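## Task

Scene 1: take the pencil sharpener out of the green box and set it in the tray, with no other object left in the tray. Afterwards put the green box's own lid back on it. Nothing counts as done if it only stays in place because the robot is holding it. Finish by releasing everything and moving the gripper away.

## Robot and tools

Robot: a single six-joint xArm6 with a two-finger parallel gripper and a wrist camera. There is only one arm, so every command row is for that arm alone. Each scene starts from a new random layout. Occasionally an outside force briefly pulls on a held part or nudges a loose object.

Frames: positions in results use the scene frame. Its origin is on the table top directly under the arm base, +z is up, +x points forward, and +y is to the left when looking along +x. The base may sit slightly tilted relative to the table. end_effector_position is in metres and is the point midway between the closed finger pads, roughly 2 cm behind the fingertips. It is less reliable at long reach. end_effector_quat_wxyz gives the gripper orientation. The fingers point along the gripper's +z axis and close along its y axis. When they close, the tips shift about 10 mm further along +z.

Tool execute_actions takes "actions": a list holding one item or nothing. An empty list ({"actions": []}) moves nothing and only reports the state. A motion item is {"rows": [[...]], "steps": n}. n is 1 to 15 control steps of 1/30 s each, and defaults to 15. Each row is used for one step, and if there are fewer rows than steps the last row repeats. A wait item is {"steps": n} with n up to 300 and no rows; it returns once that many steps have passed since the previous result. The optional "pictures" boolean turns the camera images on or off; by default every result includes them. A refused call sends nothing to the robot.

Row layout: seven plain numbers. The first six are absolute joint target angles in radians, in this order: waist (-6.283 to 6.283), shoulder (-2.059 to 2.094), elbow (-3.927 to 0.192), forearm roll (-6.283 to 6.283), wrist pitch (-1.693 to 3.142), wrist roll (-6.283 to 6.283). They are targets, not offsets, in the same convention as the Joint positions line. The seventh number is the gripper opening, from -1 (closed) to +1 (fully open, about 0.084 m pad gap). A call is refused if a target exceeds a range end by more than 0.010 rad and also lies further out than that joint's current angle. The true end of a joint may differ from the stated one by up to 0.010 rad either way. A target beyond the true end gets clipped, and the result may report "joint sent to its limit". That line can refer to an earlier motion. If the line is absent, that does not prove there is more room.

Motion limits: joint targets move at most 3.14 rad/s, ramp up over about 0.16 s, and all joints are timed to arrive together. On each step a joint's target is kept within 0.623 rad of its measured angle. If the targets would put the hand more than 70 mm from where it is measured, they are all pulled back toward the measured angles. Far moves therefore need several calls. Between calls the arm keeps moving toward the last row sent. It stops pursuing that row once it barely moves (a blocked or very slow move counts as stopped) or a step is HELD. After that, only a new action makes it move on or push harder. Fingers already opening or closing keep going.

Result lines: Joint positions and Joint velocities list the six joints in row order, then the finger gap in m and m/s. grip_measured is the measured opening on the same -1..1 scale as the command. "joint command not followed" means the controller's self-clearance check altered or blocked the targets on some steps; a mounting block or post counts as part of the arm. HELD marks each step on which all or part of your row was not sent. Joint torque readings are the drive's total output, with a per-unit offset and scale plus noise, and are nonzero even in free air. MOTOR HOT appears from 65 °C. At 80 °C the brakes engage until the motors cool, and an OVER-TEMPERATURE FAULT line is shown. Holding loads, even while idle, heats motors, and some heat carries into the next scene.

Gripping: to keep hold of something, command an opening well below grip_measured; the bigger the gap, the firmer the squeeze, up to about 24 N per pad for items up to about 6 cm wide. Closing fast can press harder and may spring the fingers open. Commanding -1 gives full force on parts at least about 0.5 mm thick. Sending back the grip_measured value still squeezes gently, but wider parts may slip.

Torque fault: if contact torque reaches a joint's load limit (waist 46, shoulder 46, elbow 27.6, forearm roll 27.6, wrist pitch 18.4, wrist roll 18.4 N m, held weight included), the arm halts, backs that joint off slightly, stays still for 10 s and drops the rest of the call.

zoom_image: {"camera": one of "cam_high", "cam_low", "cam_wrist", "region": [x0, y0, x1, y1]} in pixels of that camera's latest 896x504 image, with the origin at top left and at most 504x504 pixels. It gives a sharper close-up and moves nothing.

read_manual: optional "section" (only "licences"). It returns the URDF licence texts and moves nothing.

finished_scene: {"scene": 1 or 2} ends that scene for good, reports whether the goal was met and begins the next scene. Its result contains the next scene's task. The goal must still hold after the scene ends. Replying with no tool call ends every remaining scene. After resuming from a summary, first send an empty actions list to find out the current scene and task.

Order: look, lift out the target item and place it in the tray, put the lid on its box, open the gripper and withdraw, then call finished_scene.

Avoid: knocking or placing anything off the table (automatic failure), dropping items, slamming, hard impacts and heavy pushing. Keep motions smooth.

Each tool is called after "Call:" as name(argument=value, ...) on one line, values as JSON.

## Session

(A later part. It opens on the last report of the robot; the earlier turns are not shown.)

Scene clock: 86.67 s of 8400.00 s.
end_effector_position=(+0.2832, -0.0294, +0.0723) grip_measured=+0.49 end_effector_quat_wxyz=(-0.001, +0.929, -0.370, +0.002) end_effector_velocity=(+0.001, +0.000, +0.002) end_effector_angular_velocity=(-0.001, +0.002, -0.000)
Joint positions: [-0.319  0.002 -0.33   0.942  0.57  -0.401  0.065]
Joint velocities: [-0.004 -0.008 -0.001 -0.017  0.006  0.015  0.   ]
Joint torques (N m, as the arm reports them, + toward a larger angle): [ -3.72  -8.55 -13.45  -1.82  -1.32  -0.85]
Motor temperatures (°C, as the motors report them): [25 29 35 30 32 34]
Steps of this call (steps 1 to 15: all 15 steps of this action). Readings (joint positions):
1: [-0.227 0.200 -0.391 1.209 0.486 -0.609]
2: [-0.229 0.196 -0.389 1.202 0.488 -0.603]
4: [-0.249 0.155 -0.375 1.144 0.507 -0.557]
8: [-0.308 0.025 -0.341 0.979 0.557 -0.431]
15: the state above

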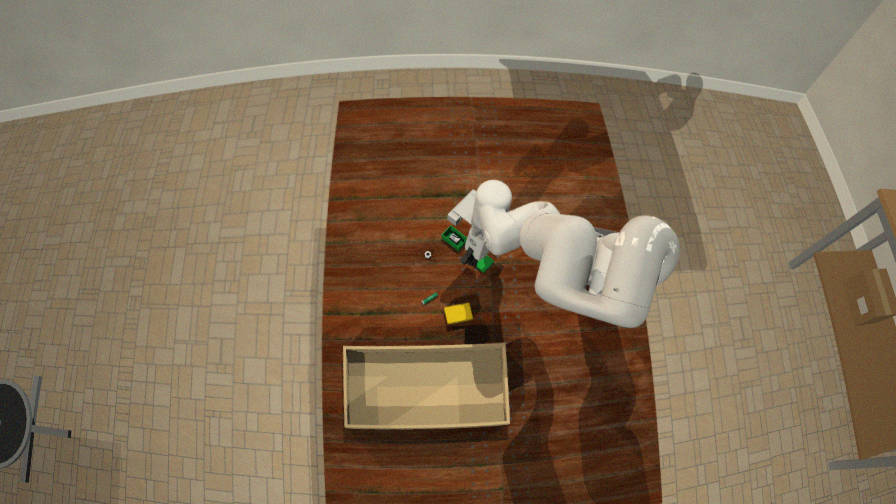

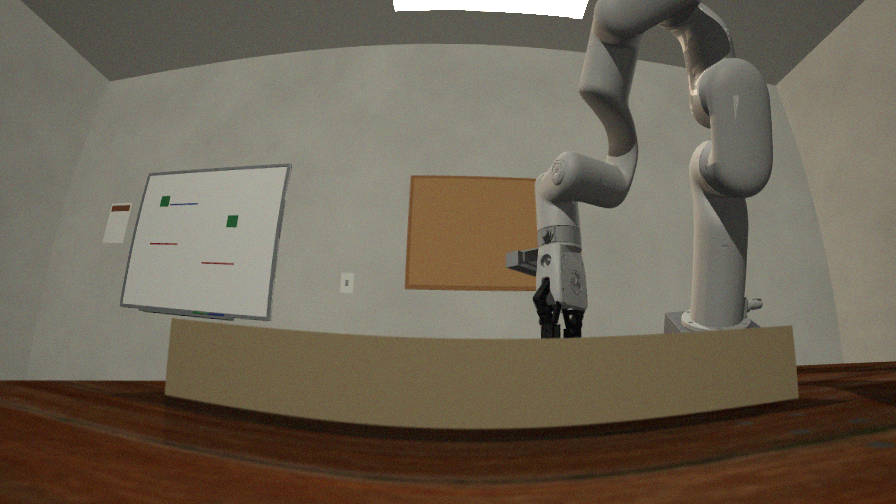

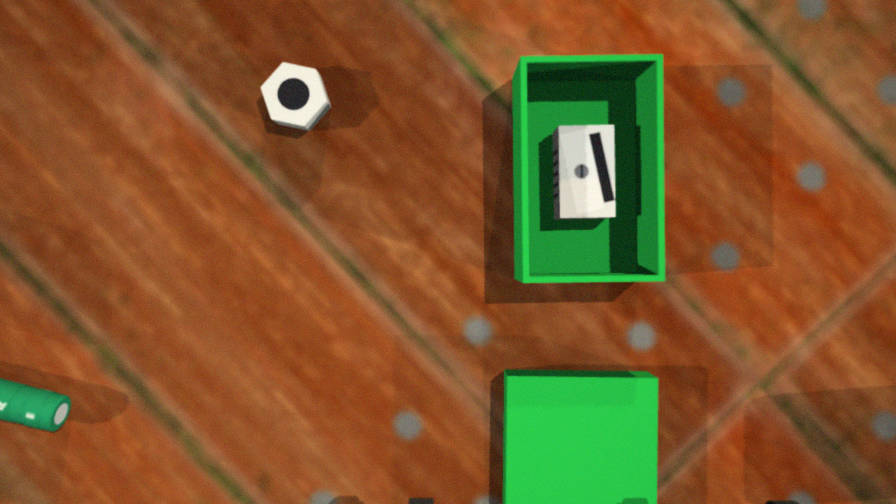

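Call:
execute_actions(actions=[{"rows":[[-0.57,0.066,-0.62,0.606,0.809,0.15,-0.1]]}], pictures=false)

Call:
execute_actions(actions=[{"steps":10}])

Call:
zoom_image(camera="cam_low", region=[460, 220, 580, 330])

Call:
zoom_image(camera="cam_high", region=[410, 180, 510, 280])

Scene clock: 95.77 s of 8400.00 s.
end_effector_position=(+0.3409, -0.0922, +0.1475) grip_measured=-0.11 end_effector_quat_wxyz=(-0.001, +0.835, -0.551, -0.000) end_effector_velocity=(-0.015, -0.009, +0.005) end_effector_angular_velocity=(+0.028, +0.072, -0.141)
Joint positions: [-0.566  0.064 -0.615  0.613  0.803  0.138  0.039]
Joint velocities: [-0.052  0.028 -0.041 -0.096  0.087  0.166 -0.   ]
Joint torques (N m, as the arm reports them, + toward a larger angle): [ -3.84 -10.85 -17.91  -1.07  -1.35  -0.62]
Motor temperatures (°C, as the motors report them): [25 29 35 30 32 34]
Steps of this call (steps 1 to 15: the robot went on to your last target; steps 16 to 90: nothing new was sent; then 5.60 s passed at rest; steps 91 to 105: all 15 steps of this action). Readings (joint positions):
91: [-0.320 0.000 -0.330 0.940 0.570 -0.399]
92: [-0.323 0.001 -0.333 0.935 0.574 -0.391]
94: [-0.349 0.008 -0.361 0.900 0.601 -0.332]
98: [-0.461 0.037 -0.496 0.751 0.705 -0.089]
105: the state above

Scene clock: 96.10 s of 8400.00 s.
end_effector_position=(+0.3409, -0.0932, +0.1486) grip_measured=-0.11 end_effector_quat_wxyz=(+0.000, +0.832, -0.554, -0.002) end_effector_velocity=(+0.001, -0.002, +0.002) end_effector_angular_velocity=(-0.003, -0.003, -0.003)
Joint positions: [-0.569  0.066 -0.619  0.606  0.809  0.15   0.039]
Joint velocities: [-0.004  0.    -0.004 -0.003  0.001  0.003  0.   ]
Joint torques (N m, as the arm reports them, + toward a larger angle): [ -4.99 -10.47 -18.66  -1.81  -1.34  -0.71]
Motor temperatures (°C, as the motors report them): [25 29 35 30 32 34]
Steps of this call (steps 1 to 10: the robot went on to your last target). Readings (joint positions):
1: [-0.567 0.065 -0.616 0.611 0.806 0.142]
2: [-0.568 0.066 -0.616 0.609 0.807 0.145]
4: [-0.568 0.066 -0.617 0.608 0.808 0.148]
8: [-0.569 0.066 -0.619 0.606 0.809 0.149]
10: the state above

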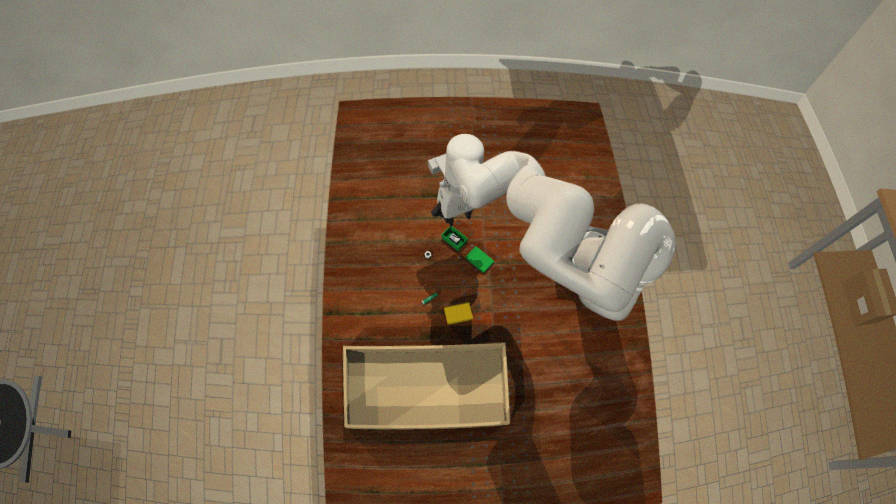

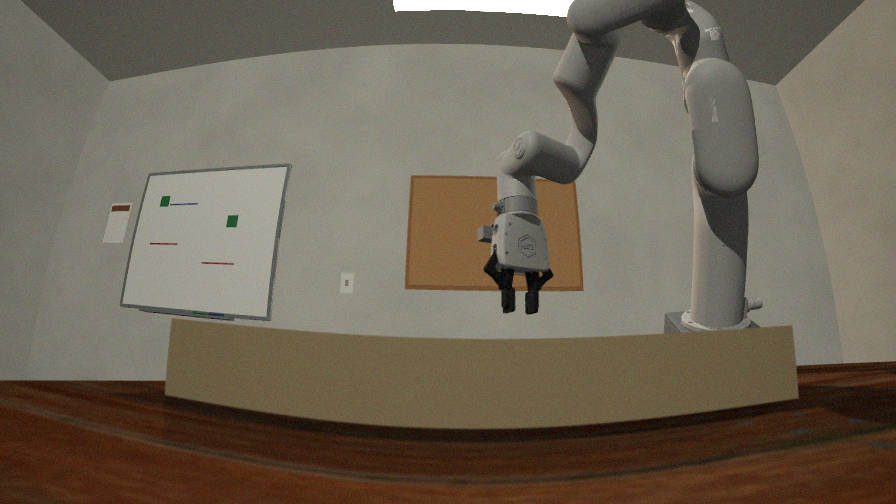

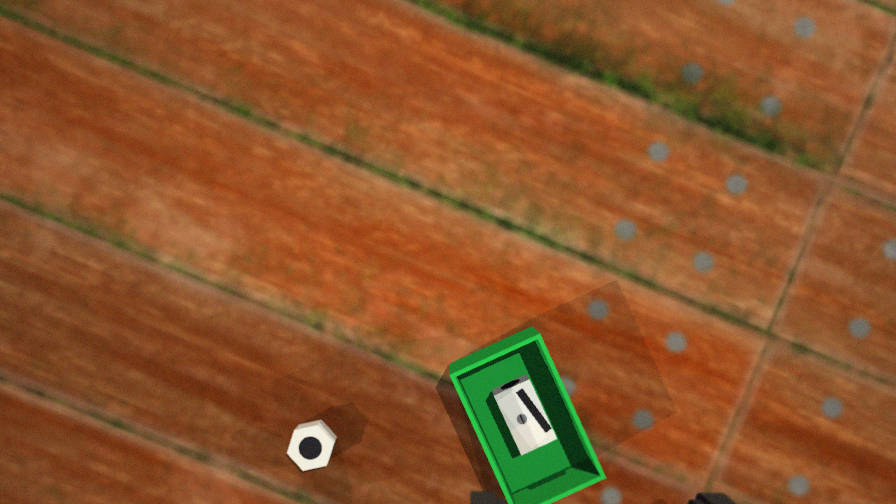

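Region (460, 220, 580, 330) of cam_low's 896x504 image, scaled by 4.200, with more detail than that image has; it fills the top 462 rows of this view, and the rest is white.

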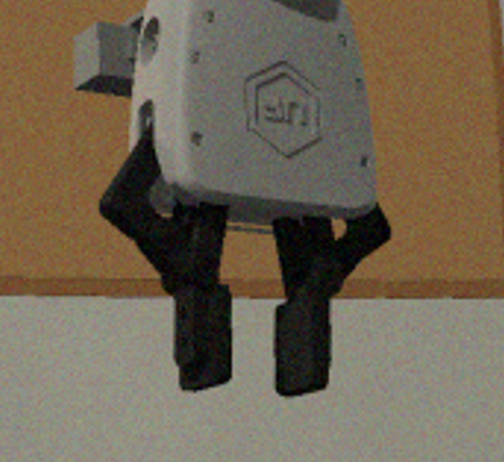

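Region (410, 180, 510, 280) of cam_high's 896x504 image, scaled by 5.040, with more detail than that image has.

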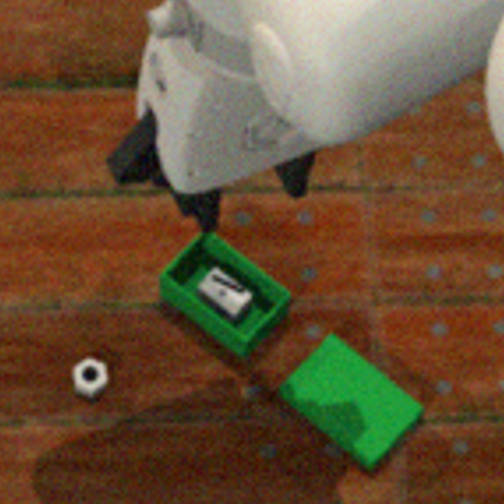

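Call:
execute_actions(actions=[{"rows":[[-0.3,0.1,-0.4,0.2,-0.6,0.72,1]]}], pictures=false)

Call:
execute_actions(actions=[{"steps":30}], pictures=false)

Call:
execute_actions(actions=[{"rows":[[-0.162,0.62,-0.2,0.076,-1.145,0.72,1]]}], pictures=false)

Call:
execute_actions(actions=[{"steps":30}])

Scene clock: 129.90 s of 8400.00 s.
end_effector_position=(+0.4247, -0.1248, +0.1671) grip_measured=+1.00 end_effector_quat_wxyz=(+0.148, +0.802, -0.488, +0.312) end_effector_velocity=(+0.347, -0.002, +0.361) end_effector_angular_velocity=(-0.915, -1.607, +0.720)
Joint positions: [-0.32   0.098 -0.417  0.232 -0.173  0.675  0.084]
Joint velocities: [ 0.07   0.     0.056 -0.125 -2.044  0.184  0.   ]
Joint torques (N m, as the arm reports them, + toward a larger angle): [ -4.9  -10.4  -14.23  -0.55  -1.44  -0.82]
Motor temperatures (°C, as the motors report them): [25 29 38 30 32 34]
Steps of this call (steps 1 to 30: the robot went on to your last target; steps 31 to 90: nothing new was sent; then 30.30 s passed at rest; steps 91 to 105: all 15 steps of this action). Readings (joint positions):
91: [-0.570 0.066 -0.620 0.606 0.808 0.151]
92: [-0.567 0.066 -0.618 0.601 0.800 0.158]
94: [-0.543 0.069 -0.599 0.563 0.740 0.212]
98: [-0.419 0.086 -0.496 0.380 0.429 0.467]
105: the state above

Scene clock: 130.90 s of 8400.00 s.
end_effector_position=(+0.4824, -0.1069, +0.2470) grip_measured=+1.00 end_effector_quat_wxyz=(+0.107, +0.760, -0.412, +0.491) end_effector_velocity=(+0.000, +0.000, -0.000) end_effector_angular_velocity=(-0.000, +0.001, +0.001)
Joint positions: [-0.3    0.1   -0.4    0.2   -0.6    0.72   0.084]
Joint velocities: [ 0.001  0.     0.     0.    -0.    -0.001  0.   ]
Joint torques (N m, as the arm reports them, + toward a larger angle): [ -4.76 -10.75 -14.6   -0.49  -1.93  -0.76]
Motor temperatures (°C, as the motors report them): [25 29 38 30 32 34]
Steps of this call (steps 1 to 30: the robot went on to your last target). Readings (joint positions):
1: [-0.317 0.098 -0.415 0.228 -0.241 0.681]
2: [-0.315 0.098 -0.413 0.223 -0.308 0.687]
4: [-0.309 0.099 -0.408 0.213 -0.436 0.701]
8: [-0.302 0.099 -0.402 0.202 -0.574 0.717]
30: the state above
The arm was judged still, so your last target was given up. Only a new action makes it travel on or press farther. Fingers that are still opening or closing keep moving.

Scene clock: 131.40 s of 8400.00 s.
end_effector_position=(+0.3748, -0.0831, +0.0873) grip_measured=+1.00 end_effector_quat_wxyz=(+0.130, +0.840, -0.341, +0.401) end_effector_velocity=(-0.293, +0.083, -0.251) end_effector_angular_velocity=(+0.085, +0.544, +0.261)
Joint positions: [-0.18   0.553 -0.225  0.092 -1.072  0.72   0.084]
Joint velocities: [ 0.243  0.924  0.373 -0.215 -0.919 -0.     0.   ]
Joint torques (N m, as the arm reports them, + toward a larger angle): [ -5.66 -16.24  -5.88   0.66  -1.69  -0.65]
Motor temperatures (°C, as the motors report them): [25 29 37 30 32 34]
Steps of this call (steps 1 to 15: all 15 steps of this action). Readings (joint positions):
1: [-0.300 0.100 -0.400 0.200 -0.601 0.720]
2: [-0.298 0.106 -0.398 0.198 -0.609 0.720]
4: [-0.285 0.154 -0.383 0.186 -0.666 0.720]
8: [-0.247 0.302 -0.322 0.152 -0.811 0.720]
15: the state above

Scene clock: 132.40 s of 8400.00 s.
end_effector_position=(+0.3553, -0.0762, +0.0717) grip_measured=+1.00 end_effector_quat_wxyz=(+0.128, +0.851, -0.330, +0.388) end_effector_velocity=(+0.001, +0.000, +0.001) end_effector_angular_velocity=(-0.000, -0.002, +0.001)
Joint positions: [-0.162  0.62  -0.2    0.076 -1.145  0.72   0.084]
Joint velocities: [ 0.    -0.002 -0.     0.    -0.     0.     0.   ]
Joint torques (N m, as the arm reports them, + toward a larger angle): [ -4.37 -10.04  -0.18  -0.05  -1.8   -0.77]
Motor temperatures (°C, as the motors report them): [25 29 37 30 32 34]
Steps of this call (steps 1 to 30: the robot went on to your last target). Readings (joint positions):
1: [-0.173 0.580 -0.214 0.086 -1.099 0.720]
2: [-0.168 0.597 -0.207 0.082 -1.116 0.720]
4: [-0.164 0.612 -0.202 0.078 -1.134 0.720]
8: [-0.163 0.617 -0.202 0.077 -1.143 0.720]
30: the state above
The arm was judged still, so your last target was given up. Only a new action makes it travel on or press farther. Fingers that are still opening or closing keep moving.

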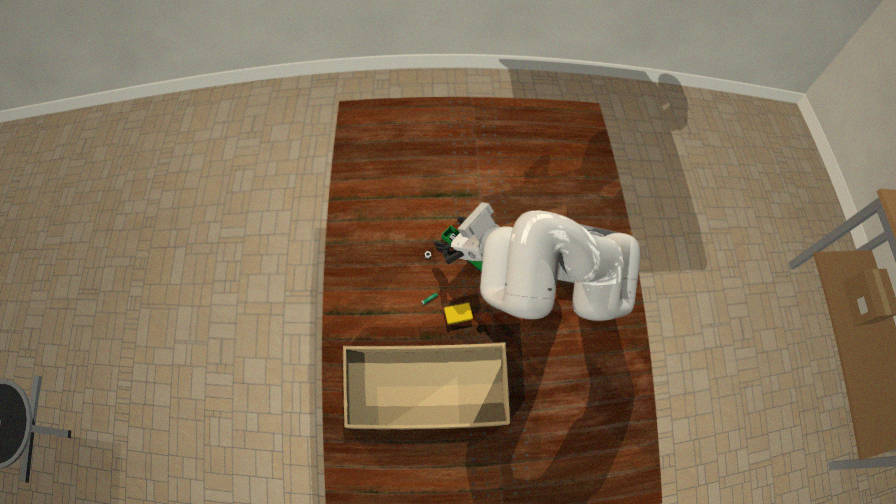

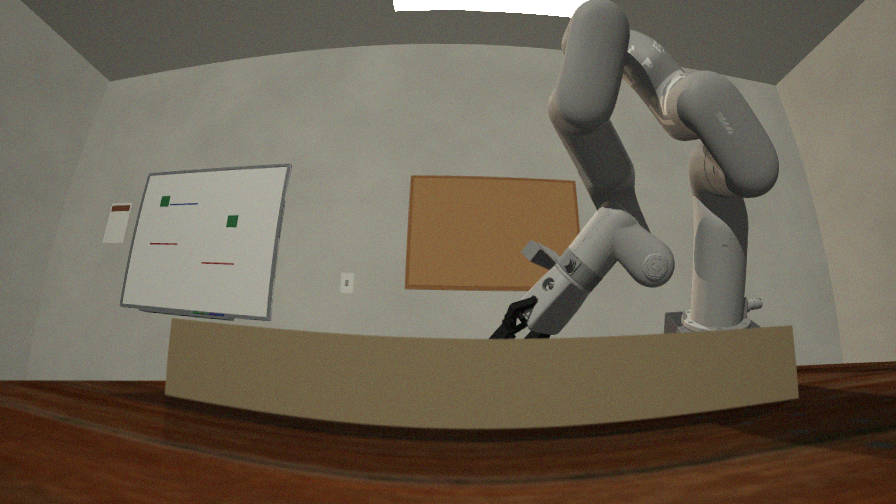

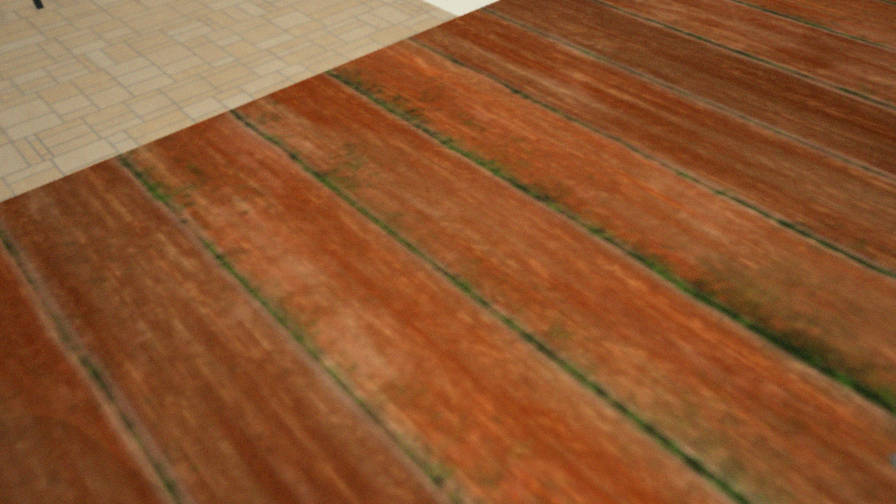

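Call:
execute_actions(actions=[{"rows":[[-0.225,0.63,-0.205,0.076,-1.145,0.72,1],[-0.225,0.63,-0.205,0.076,-1.145,0.72,1],[-0.225,0.63,-0.205,0.076,-1.145,0.72,1],[-0.225,0.63,-0.205,0.076,-1.145,0.72,1],[-0.225,0.63,-0.205,0.076,-1.145,0.72,1],[-0.225,0.63,-0.205,0.076,-1.145,0.72,1],[-0.178,0.75,-0.273,0.076,-1.145,0.72,1]]}], pictures=false)

Call:
execute_actions(actions=[{"rows":[[-0.162,0.79,-0.296,0.076,-1.145,0.72,1]]}])

Call:
zoom_image(camera="cam_high", region=[410, 190, 510, 290])

Scene clock: 139.80 s of 8400.00 s.
end_effector_position=(+0.3469, -0.0963, +0.0421) grip_measured=+1.00 end_effector_quat_wxyz=(+0.141, +0.853, -0.345, +0.366) end_effector_velocity=(+0.005, +0.000, -0.014) end_effector_angular_velocity=(+0.001, +0.012, +0.016)
Joint positions: [-0.179  0.746 -0.27   0.076 -1.145  0.72   0.084]
Joint velocities: [ 0.021  0.054 -0.043  0.002 -0.007 -0.     0.   ]
Joint torques (N m, as the arm reports them, + toward a larger angle): [ -4.74 -12.15   0.93   0.15  -2.02  -0.75]
Motor temperatures (°C, as the motors report them): [25 29 35 30 32 34]
Steps of this call (steps 1 to 90: nothing new was sent; then 3.90 s passed at rest; steps 91 to 105: all 15 steps of this action). Readings (joint positions):
91: [-0.163 0.620 -0.200 0.076 -1.145 0.720]
92: [-0.169 0.621 -0.201 0.076 -1.145 0.720]
94: [-0.199 0.626 -0.203 0.076 -1.145 0.720]
98: [-0.219 0.636 -0.209 0.076 -1.145 0.720]
105: the state above

Scene clock: 140.30 s of 8400.00 s.
end_effector_position=(+0.3457, -0.0960, +0.0285) grip_measured=+1.00 end_effector_quat_wxyz=(+0.142, +0.858, -0.341, +0.356) end_effector_velocity=(-0.000, -0.000, -0.001) end_effector_angular_velocity=(-0.000, +0.001, -0.000)
Joint positions: [-0.162  0.79  -0.296  0.076 -1.145  0.72   0.084]
Joint velocities: [ 0.001  0.002 -0.001  0.001  0.001 -0.     0.   ]
Joint torques (N m, as the arm reports them, + toward a larger angle): [ -4.48 -10.77   1.25   0.1   -1.87  -0.72]
Motor temperatures (°C, as the motors report them): [25 29 35 30 32 34]
Steps of this call (steps 1 to 15: all 15 steps of this action). Readings (joint positions):
1: [-0.178 0.748 -0.271 0.076 -1.145 0.720]
2: [-0.176 0.754 -0.275 0.076 -1.145 0.720]
4: [-0.168 0.774 -0.287 0.076 -1.145 0.720]
8: [-0.163 0.788 -0.295 0.076 -1.145 0.720]
15: the state above

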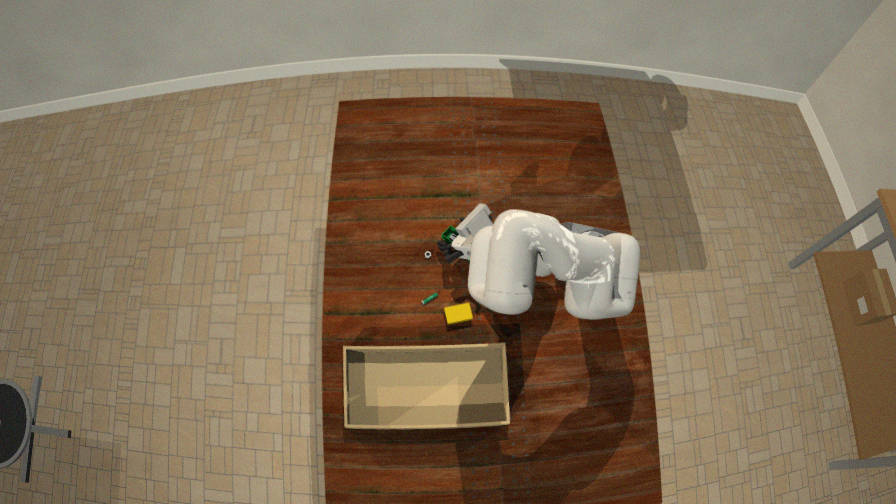

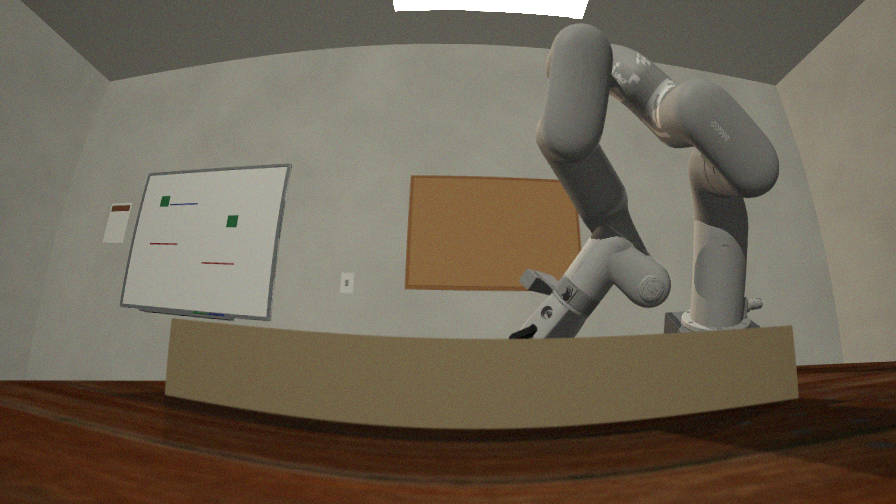

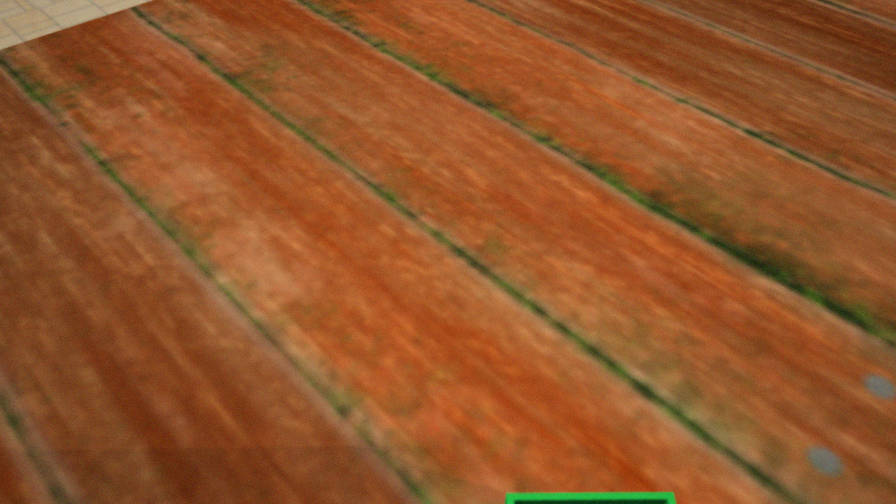

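Region (410, 190, 510, 290) of cam_high's 896x504 image, scaled by 5.040, with more detail than that image has.

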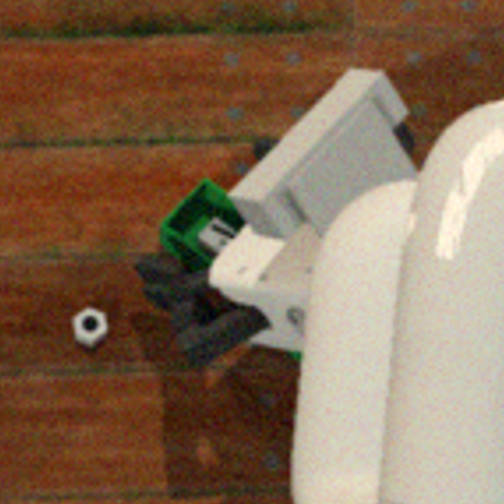

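Call:
execute_actions(actions=[{"rows":[[-0.162,0.79,-0.296,0.076,-1.145,0.72,-0.7]]}], pictures=false)

Call:
execute_actions(actions=[{"rows":[[-0.178,0.75,-0.273,0.076,-1.145,0.72,-0.7],[-0.178,0.75,-0.273,0.076,-1.145,0.72,-0.7],[-0.178,0.75,-0.273,0.076,-1.145,0.72,-0.7],[-0.178,0.75,-0.273,0.076,-1.145,0.72,-0.7],[-0.178,0.75,-0.273,0.076,-1.145,0.72,-0.7],[-0.2,0.6,-0.25,0.076,-1.05,0.72,-0.7]]}], pictures=false)

Call:
execute_actions(actions=[{"rows":[[-0.162,0.15,-0.65,0.076,-0.2,0.6,-0.7]]}], pictures=false)

Call:
execute_actions(actions=[{"steps":20}])

Scene clock: 156.93 s of 8400.00 s.
end_effector_position=(+0.3457, -0.0960, +0.0284) grip_measured=-0.19 end_effector_quat_wxyz=(+0.142, +0.858, -0.341, +0.356) end_effector_velocity=(+0.000, +0.000, +0.000) end_effector_angular_velocity=(-0.000, -0.001, -0.000)
Joint positions: [-0.162  0.79  -0.296  0.076 -1.145  0.72   0.036]
Joint velocities: [ 0.    -0.001  0.     0.001 -0.001  0.001 -0.   ]
Joint torques (N m, as the arm reports them, + toward a larger angle): [ -4.76 -10.63   1.27  -0.18  -1.78  -0.7 ]
Motor temperatures (°C, as the motors report them): [25 29 33 30 32 34]
Steps of this call (steps 1 to 15: the robot went on to your last target; steps 16 to 90: nothing new was sent; then 13.13 s passed at rest; steps 91 to 105: all 15 steps of this action). Readings (joint positions):
91: [-0.162 0.790 -0.296 0.076 -1.145 0.720]
92: [-0.162 0.790 -0.296 0.076 -1.145 0.720]
94: [-0.162 0.790 -0.296 0.076 -1.145 0.720]
98: [-0.162 0.790 -0.296 0.076 -1.145 0.720]
105: the state above

Scene clock: 157.43 s of 8400.00 s.
end_effector_position=(+0.3688, -0.0933, +0.0720) grip_measured=-0.19 end_effector_quat_wxyz=(+0.135, +0.844, -0.351, +0.383) end_effector_velocity=(-0.013, -0.002, -0.002) end_effector_angular_velocity=(+0.011, +0.039, -0.029)
Joint positions: [-0.199  0.603 -0.251  0.076 -1.053  0.72   0.036]
Joint velocities: [-0.008 -0.035  0.029 -0.002  0.054  0.     0.   ]
Joint torques (N m, as the arm reports them, + toward a larger angle): [ -4.4  -10.02  -1.96   0.18  -1.89  -0.7 ]
Motor temperatures (°C, as the motors report them): [25 29 33 30 32 34]
Steps of this call (steps 1 to 15: all 15 steps of this action). Readings (joint positions):
1: [-0.162 0.789 -0.296 0.076 -1.145 0.720]
2: [-0.164 0.784 -0.292 0.076 -1.145 0.720]
4: [-0.172 0.765 -0.281 0.076 -1.145 0.720]
8: [-0.181 0.726 -0.268 0.076 -1.125 0.720]
15: the state above

Scene clock: 157.93 s of 8400.00 s.
end_effector_position=(+0.5197, -0.0561, +0.1529) grip_measured=-0.19 end_effector_quat_wxyz=(+0.124, +0.863, -0.308, +0.380) end_effector_velocity=(+0.267, +0.153, +0.257) end_effector_angular_velocity=(+0.026, +0.259, +0.161)
Joint positions: [-0.171  0.265 -0.549  0.076 -0.442  0.631  0.036]
Joint velocities: [ 0.064 -0.803 -0.703 -0.001  1.669 -0.211 -0.   ]
Joint torques (N m, as the arm reports them, + toward a larger angle): [ -5.78 -13.16 -12.88  -0.26  -2.1   -0.67]
Motor temperatures (°C, as the motors report them): [25 29 33 30 32 34]
Steps of this call (steps 1 to 15: all 15 steps of this action). Readings (joint positions):
1: [-0.199 0.602 -0.251 0.076 -1.051 0.720]
2: [-0.199 0.597 -0.254 0.076 -1.042 0.718]
4: [-0.195 0.561 -0.286 0.076 -0.985 0.708]
8: [-0.186 0.453 -0.384 0.076 -0.824 0.680]
15: the state above

Scene clock: 158.60 s of 8400.00 s.
end_effector_position=(+0.5526, -0.0310, +0.1933) grip_measured=-0.19 end_effector_quat_wxyz=(+0.124, +0.875, -0.296, +0.363) end_effector_velocity=(+0.001, +0.001, +0.002) end_effector_angular_velocity=(+0.000, -0.004, +0.002)
Joint positions: [-0.162  0.15  -0.65   0.076 -0.2    0.6    0.036]
Joint velocities: [ 0.001 -0.003 -0.002  0.001  0.001  0.    -0.   ]
Joint torques (N m, as the arm reports them, + toward a larger angle): [ -5.81 -13.54 -16.7   -0.66  -1.96  -0.73]
Motor temperatures (°C, as the motors report them): [25 29 33 30 32 34]
Steps of this call (steps 1 to 20: the robot went on to your last target). Readings (joint positions):
1: [-0.169 0.239 -0.573 0.076 -0.387 0.624]
2: [-0.167 0.213 -0.595 0.076 -0.335 0.617]
4: [-0.164 0.174 -0.630 0.076 -0.257 0.607]
8: [-0.162 0.153 -0.646 0.076 -0.209 0.601]
20: the state above

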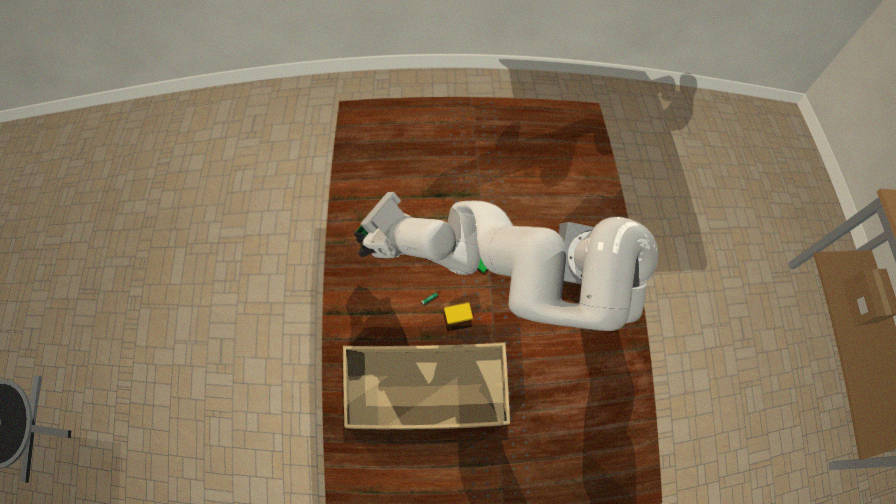

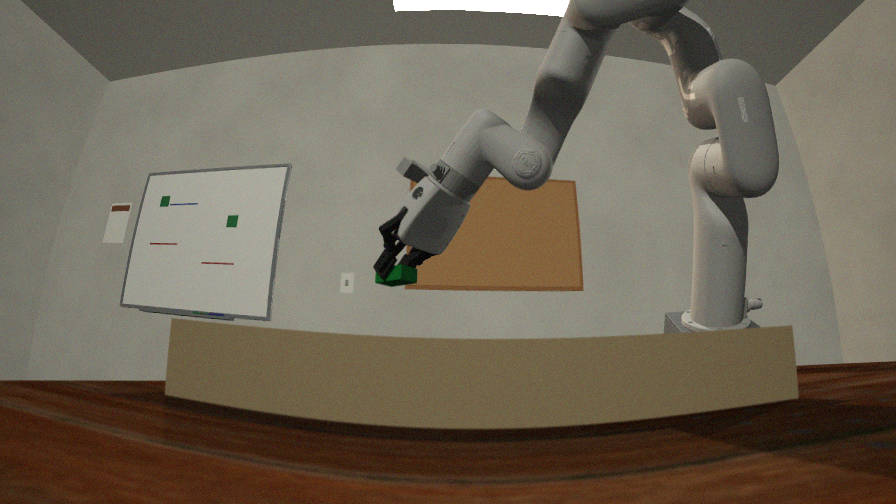

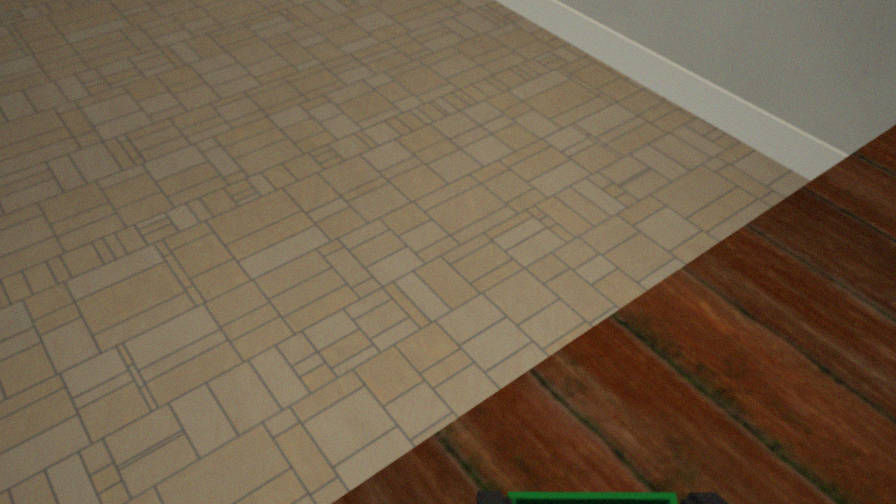

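Call:
execute_actions(actions=[{"rows":[[0.1,0.2,-1.1,0.35,0.7,0.25,-0.7]]}], pictures=false)

Call:
execute_actions(actions=[{"steps":10}], pictures=false)

Call:
execute_actions(actions=[{"rows":[[0.376,0.42,-1.672,0.531,1.45,0,-0.7]]}], pictures=false)

Call:
execute_actions(actions=[{"steps":20}])

Scene clock: 163.80 s of 8400.00 s.
end_effector_position=(+0.5695, +0.1143, +0.1421) grip_measured=-0.19 end_effector_quat_wxyz=(+0.098, +0.968, -0.195, +0.125) end_effector_velocity=(-0.131, +0.366, -0.105) end_effector_angular_velocity=(+0.480, +1.264, +0.479)
Joint positions: [ 0.063  0.193 -1.034  0.31   0.54   0.301  0.036]
Joint velocities: [ 0.413  0.076 -0.694  0.421  1.673 -0.534 -0.   ]
Joint torques (N m, as the arm reports them, + toward a larger angle): [ -8.09 -16.82 -17.5   -2.37  -2.3   -0.59]
Motor temperatures (°C, as the motors report them): [25 29 34 30 32 34]
Steps of this call (steps 1 to 15: the robot went on to your last target; steps 16 to 90: nothing new was sent; then 1.70 s passed at rest; steps 91 to 105: all 15 steps of this action). Readings (joint positions):
91: [-0.162 0.150 -0.650 0.076 -0.199 0.600]
92: [-0.159 0.151 -0.655 0.080 -0.191 0.595]
94: [-0.137 0.156 -0.694 0.106 -0.131 0.562]
98: [-0.051 0.171 -0.842 0.192 0.090 0.452]
105: the state above

Scene clock: 164.13 s of 8400.00 s.
end_effector_position=(+0.5548, +0.1483, +0.1339) grip_measured=-0.19 end_effector_quat_wxyz=(+0.083, +0.980, -0.169, +0.065) end_effector_velocity=(+0.000, +0.006, +0.001) end_effector_angular_velocity=(+0.007, +0.011, +0.010)
Joint positions: [ 0.099  0.2   -1.098  0.349  0.698  0.251  0.036]
Joint velocities: [ 0.005  0.001 -0.014  0.005  0.021 -0.008  0.   ]
Joint torques (N m, as the arm reports them, + toward a larger angle): [ -6.5  -17.38 -19.6   -1.84  -1.52  -0.72]
Motor temperatures (°C, as the motors report them): [25 29 34 30 32 34]
Steps of this call (steps 1 to 10: the robot went on to your last target). Readings (joint positions):
1: [0.075 0.195 -1.056 0.323 0.592 0.285]
2: [0.085 0.197 -1.073 0.333 0.631 0.272]
4: [0.096 0.198 -1.090 0.344 0.674 0.258]
8: [0.098 0.200 -1.097 0.349 0.696 0.251]
10: the state above

Scene clock: 164.63 s of 8400.00 s.
end_effector_position=(+0.5100, +0.3297, +0.1174) grip_measured=-0.19 end_effector_quat_wxyz=(+0.004, +0.990, +0.013, -0.138) end_effector_velocity=(-0.213, +0.395, +0.016) end_effector_angular_velocity=(+0.489, +1.023, +0.878)
Joint positions: [ 0.304  0.363 -1.523  0.484  1.245  0.065  0.036]
Joint velocities: [ 0.46   0.365 -0.952  0.302  1.31  -0.415 -0.   ]
Joint torques (N m, as the arm reports them, + toward a larger angle): [ -6.54 -20.63 -20.18  -1.88  -0.78  -0.73]
Motor temperatures (°C, as the motors report them): [25 29 34 30 32 34]
Steps of this call (steps 1 to 15: all 15 steps of this action). Readings (joint positions):
1: [0.099 0.200 -1.099 0.350 0.700 0.250]
2: [0.101 0.203 -1.105 0.352 0.708 0.247]
4: [0.123 0.223 -1.155 0.368 0.765 0.224]
8: [0.195 0.276 -1.299 0.413 0.934 0.164]
15: the state above

Scene clock: 165.30 s of 8400.00 s.
end_effector_position=(+0.4724, +0.3883, +0.1239) grip_measured=-0.19 end_effector_quat_wxyz=(-0.025, +0.972, +0.089, -0.216) end_effector_velocity=(-0.001, +0.002, -0.000) end_effector_angular_velocity=(+0.002, +0.002, +0.002)
Joint positions: [ 0.376  0.42  -1.672  0.531  1.45   0.     0.036]
Joint velocities: [ 0.003  0.001 -0.002  0.002  0.001  0.    -0.   ]
Joint torques (N m, as the arm reports them, + toward a larger angle): [ -6.46 -21.68 -20.55  -1.65  -0.38  -0.72]
Motor temperatures (°C, as the motors report them): [25 29 34 30 32 34]
Steps of this call (steps 1 to 20: the robot went on to your last target). Readings (joint positions):
1: [0.320 0.375 -1.555 0.494 1.289 0.051]
2: [0.335 0.387 -1.586 0.504 1.331 0.038]
4: [0.360 0.406 -1.636 0.520 1.399 0.016]
8: [0.374 0.418 -1.666 0.529 1.442 0.002]
20: the state above

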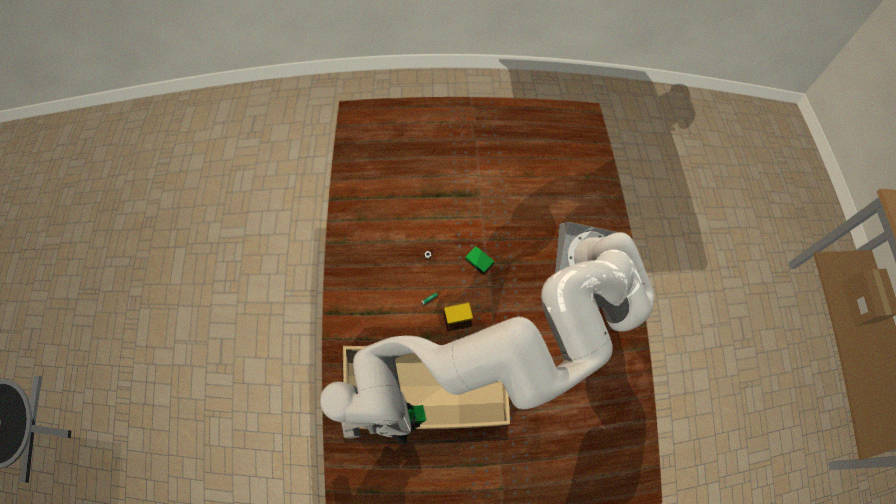

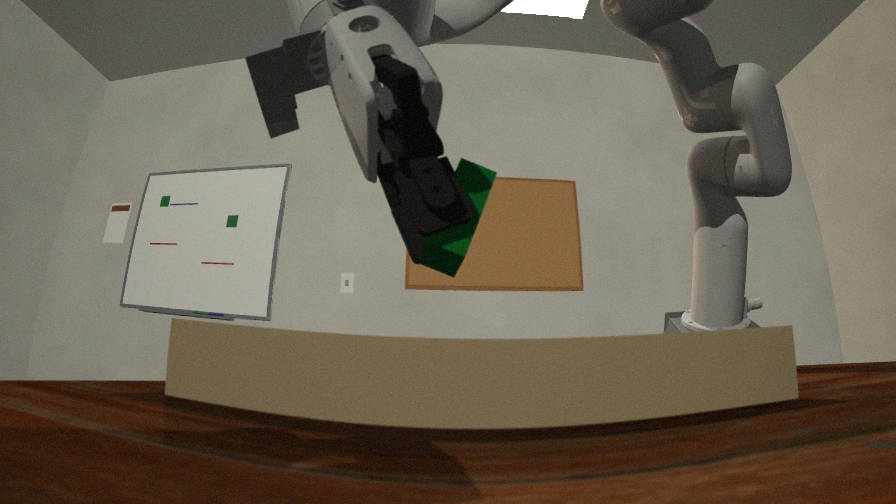

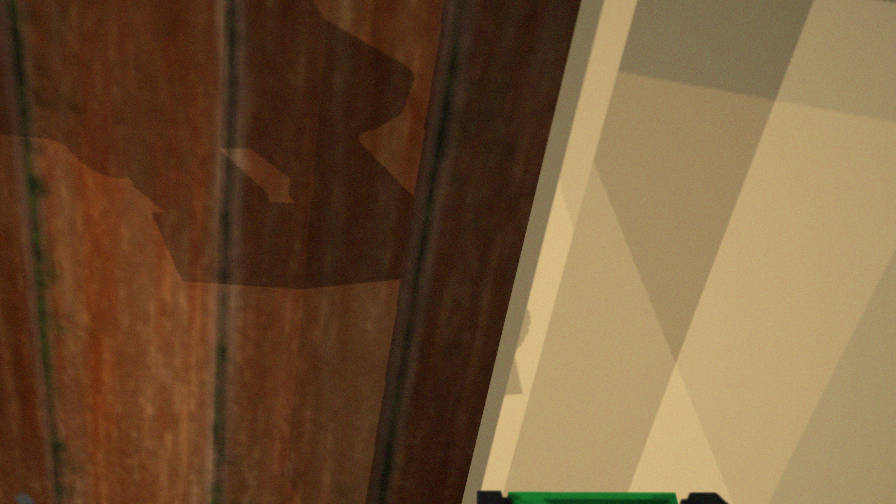

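Call:
execute_actions(actions=[{"rows":[[0.24,0.45,-1.672,0.55,1.5,0,-0.7],[0.24,0.45,-1.672,0.55,1.5,0,-0.7],[0.24,0.45,-1.672,0.55,1.5,0,-0.7],[0.24,0.45,-1.672,0.55,1.5,0,-0.7],[0.24,0.45,-1.672,0.55,1.5,0,-0.7],[0.24,0.45,-1.672,0.55,1.5,0,-0.7],[0.26,0.6,-1.672,0.55,1.68,0,-0.7]]}], pictures=false)

Call:
execute_actions(actions=[{"steps":15}])

Scene clock: 171.30 s of 8400.00 s.
end_effector_position=(+0.4298, +0.2973, +0.0774) grip_measured=-0.19 end_effector_quat_wxyz=(-0.020, +0.928, -0.006, -0.373) end_effector_velocity=(-0.068, -0.031, -0.037) end_effector_angular_velocity=(-0.035, +0.338, -0.043)
Joint positions: [ 0.262  0.598 -1.663  0.549  1.666  0.     0.036]
Joint velocities: [ 0.004  0.162 -0.024  0.001  0.215 -0.    -0.   ]
Joint torques (N m, as the arm reports them, + toward a larger angle): [ -8.62 -33.47 -28.45  -1.36  -0.43  -0.65]
Motor temperatures (°C, as the motors report them): [25 30 36 30 32 34]
Steps of this call (steps 1 to 15: the robot went on to your last target; steps 16 to 90: nothing new was sent; then 2.50 s passed at rest; steps 91 to 105: all 15 steps of this action). Readings (joint positions):
91: [0.376 0.420 -1.672 0.531 1.450 -0.000]
92: [0.371 0.421 -1.672 0.533 1.454 -0.000]
94: [0.326 0.430 -1.674 0.540 1.472 -0.000]
98: [0.244 0.455 -1.671 0.547 1.504 0.000]
105: the state above

Scene clock: 171.80 s of 8400.00 s.
end_effector_position=(+0.4299, +0.2983, +0.0804) grip_measured=-0.19 end_effector_quat_wxyz=(-0.021, +0.926, -0.005, -0.376) end_effector_velocity=(-0.000, -0.000, -0.001) end_effector_angular_velocity=(-0.000, +0.002, -0.001)
Joint positions: [ 0.26   0.6   -1.672  0.55   1.68  -0.     0.036]
Joint velocities: [-0.     0.002  0.     0.001  0.001 -0.    -0.   ]
Joint torques (N m, as the arm reports them, + toward a larger angle): [ -7.6  -21.53 -18.11  -1.7    0.31  -0.68]
Motor temperatures (°C, as the motors report them): [25 30 36 30 32 34]
Steps of this call (steps 1 to 15: the robot went on to your last target). Readings (joint positions):
1: [0.262 0.601 -1.665 0.550 1.672 0.000]
2: [0.261 0.601 -1.668 0.550 1.675 0.000]
4: [0.261 0.597 -1.674 0.550 1.678 -0.000]
8: [0.260 0.598 -1.674 0.550 1.679 -0.000]
15: the state above

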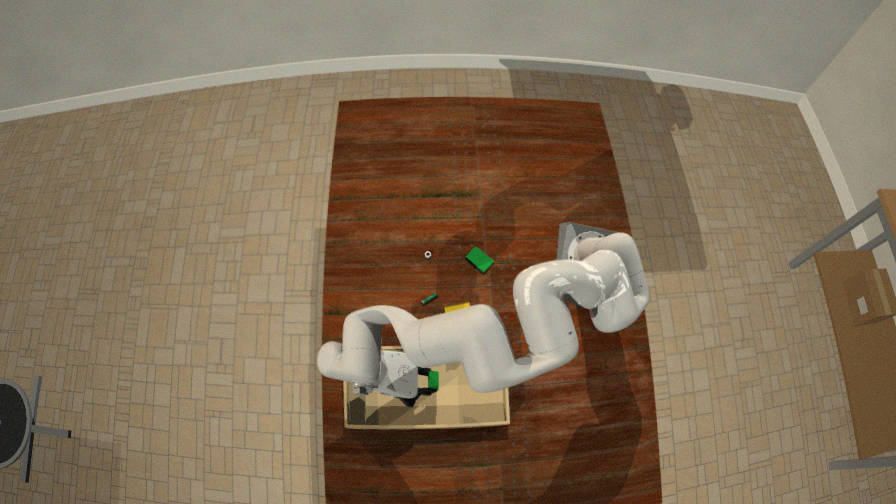

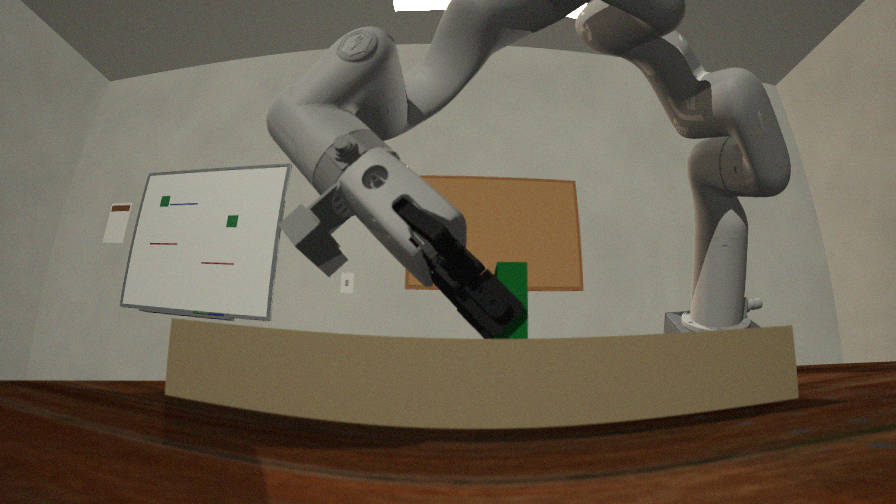

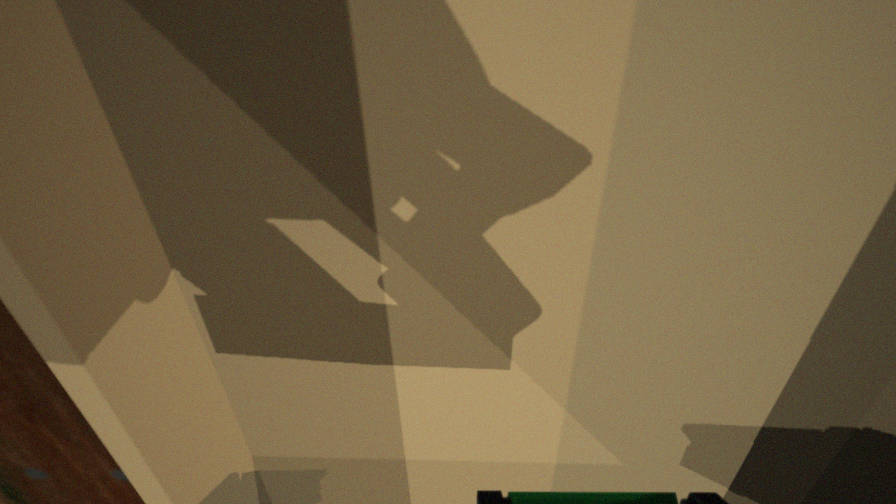

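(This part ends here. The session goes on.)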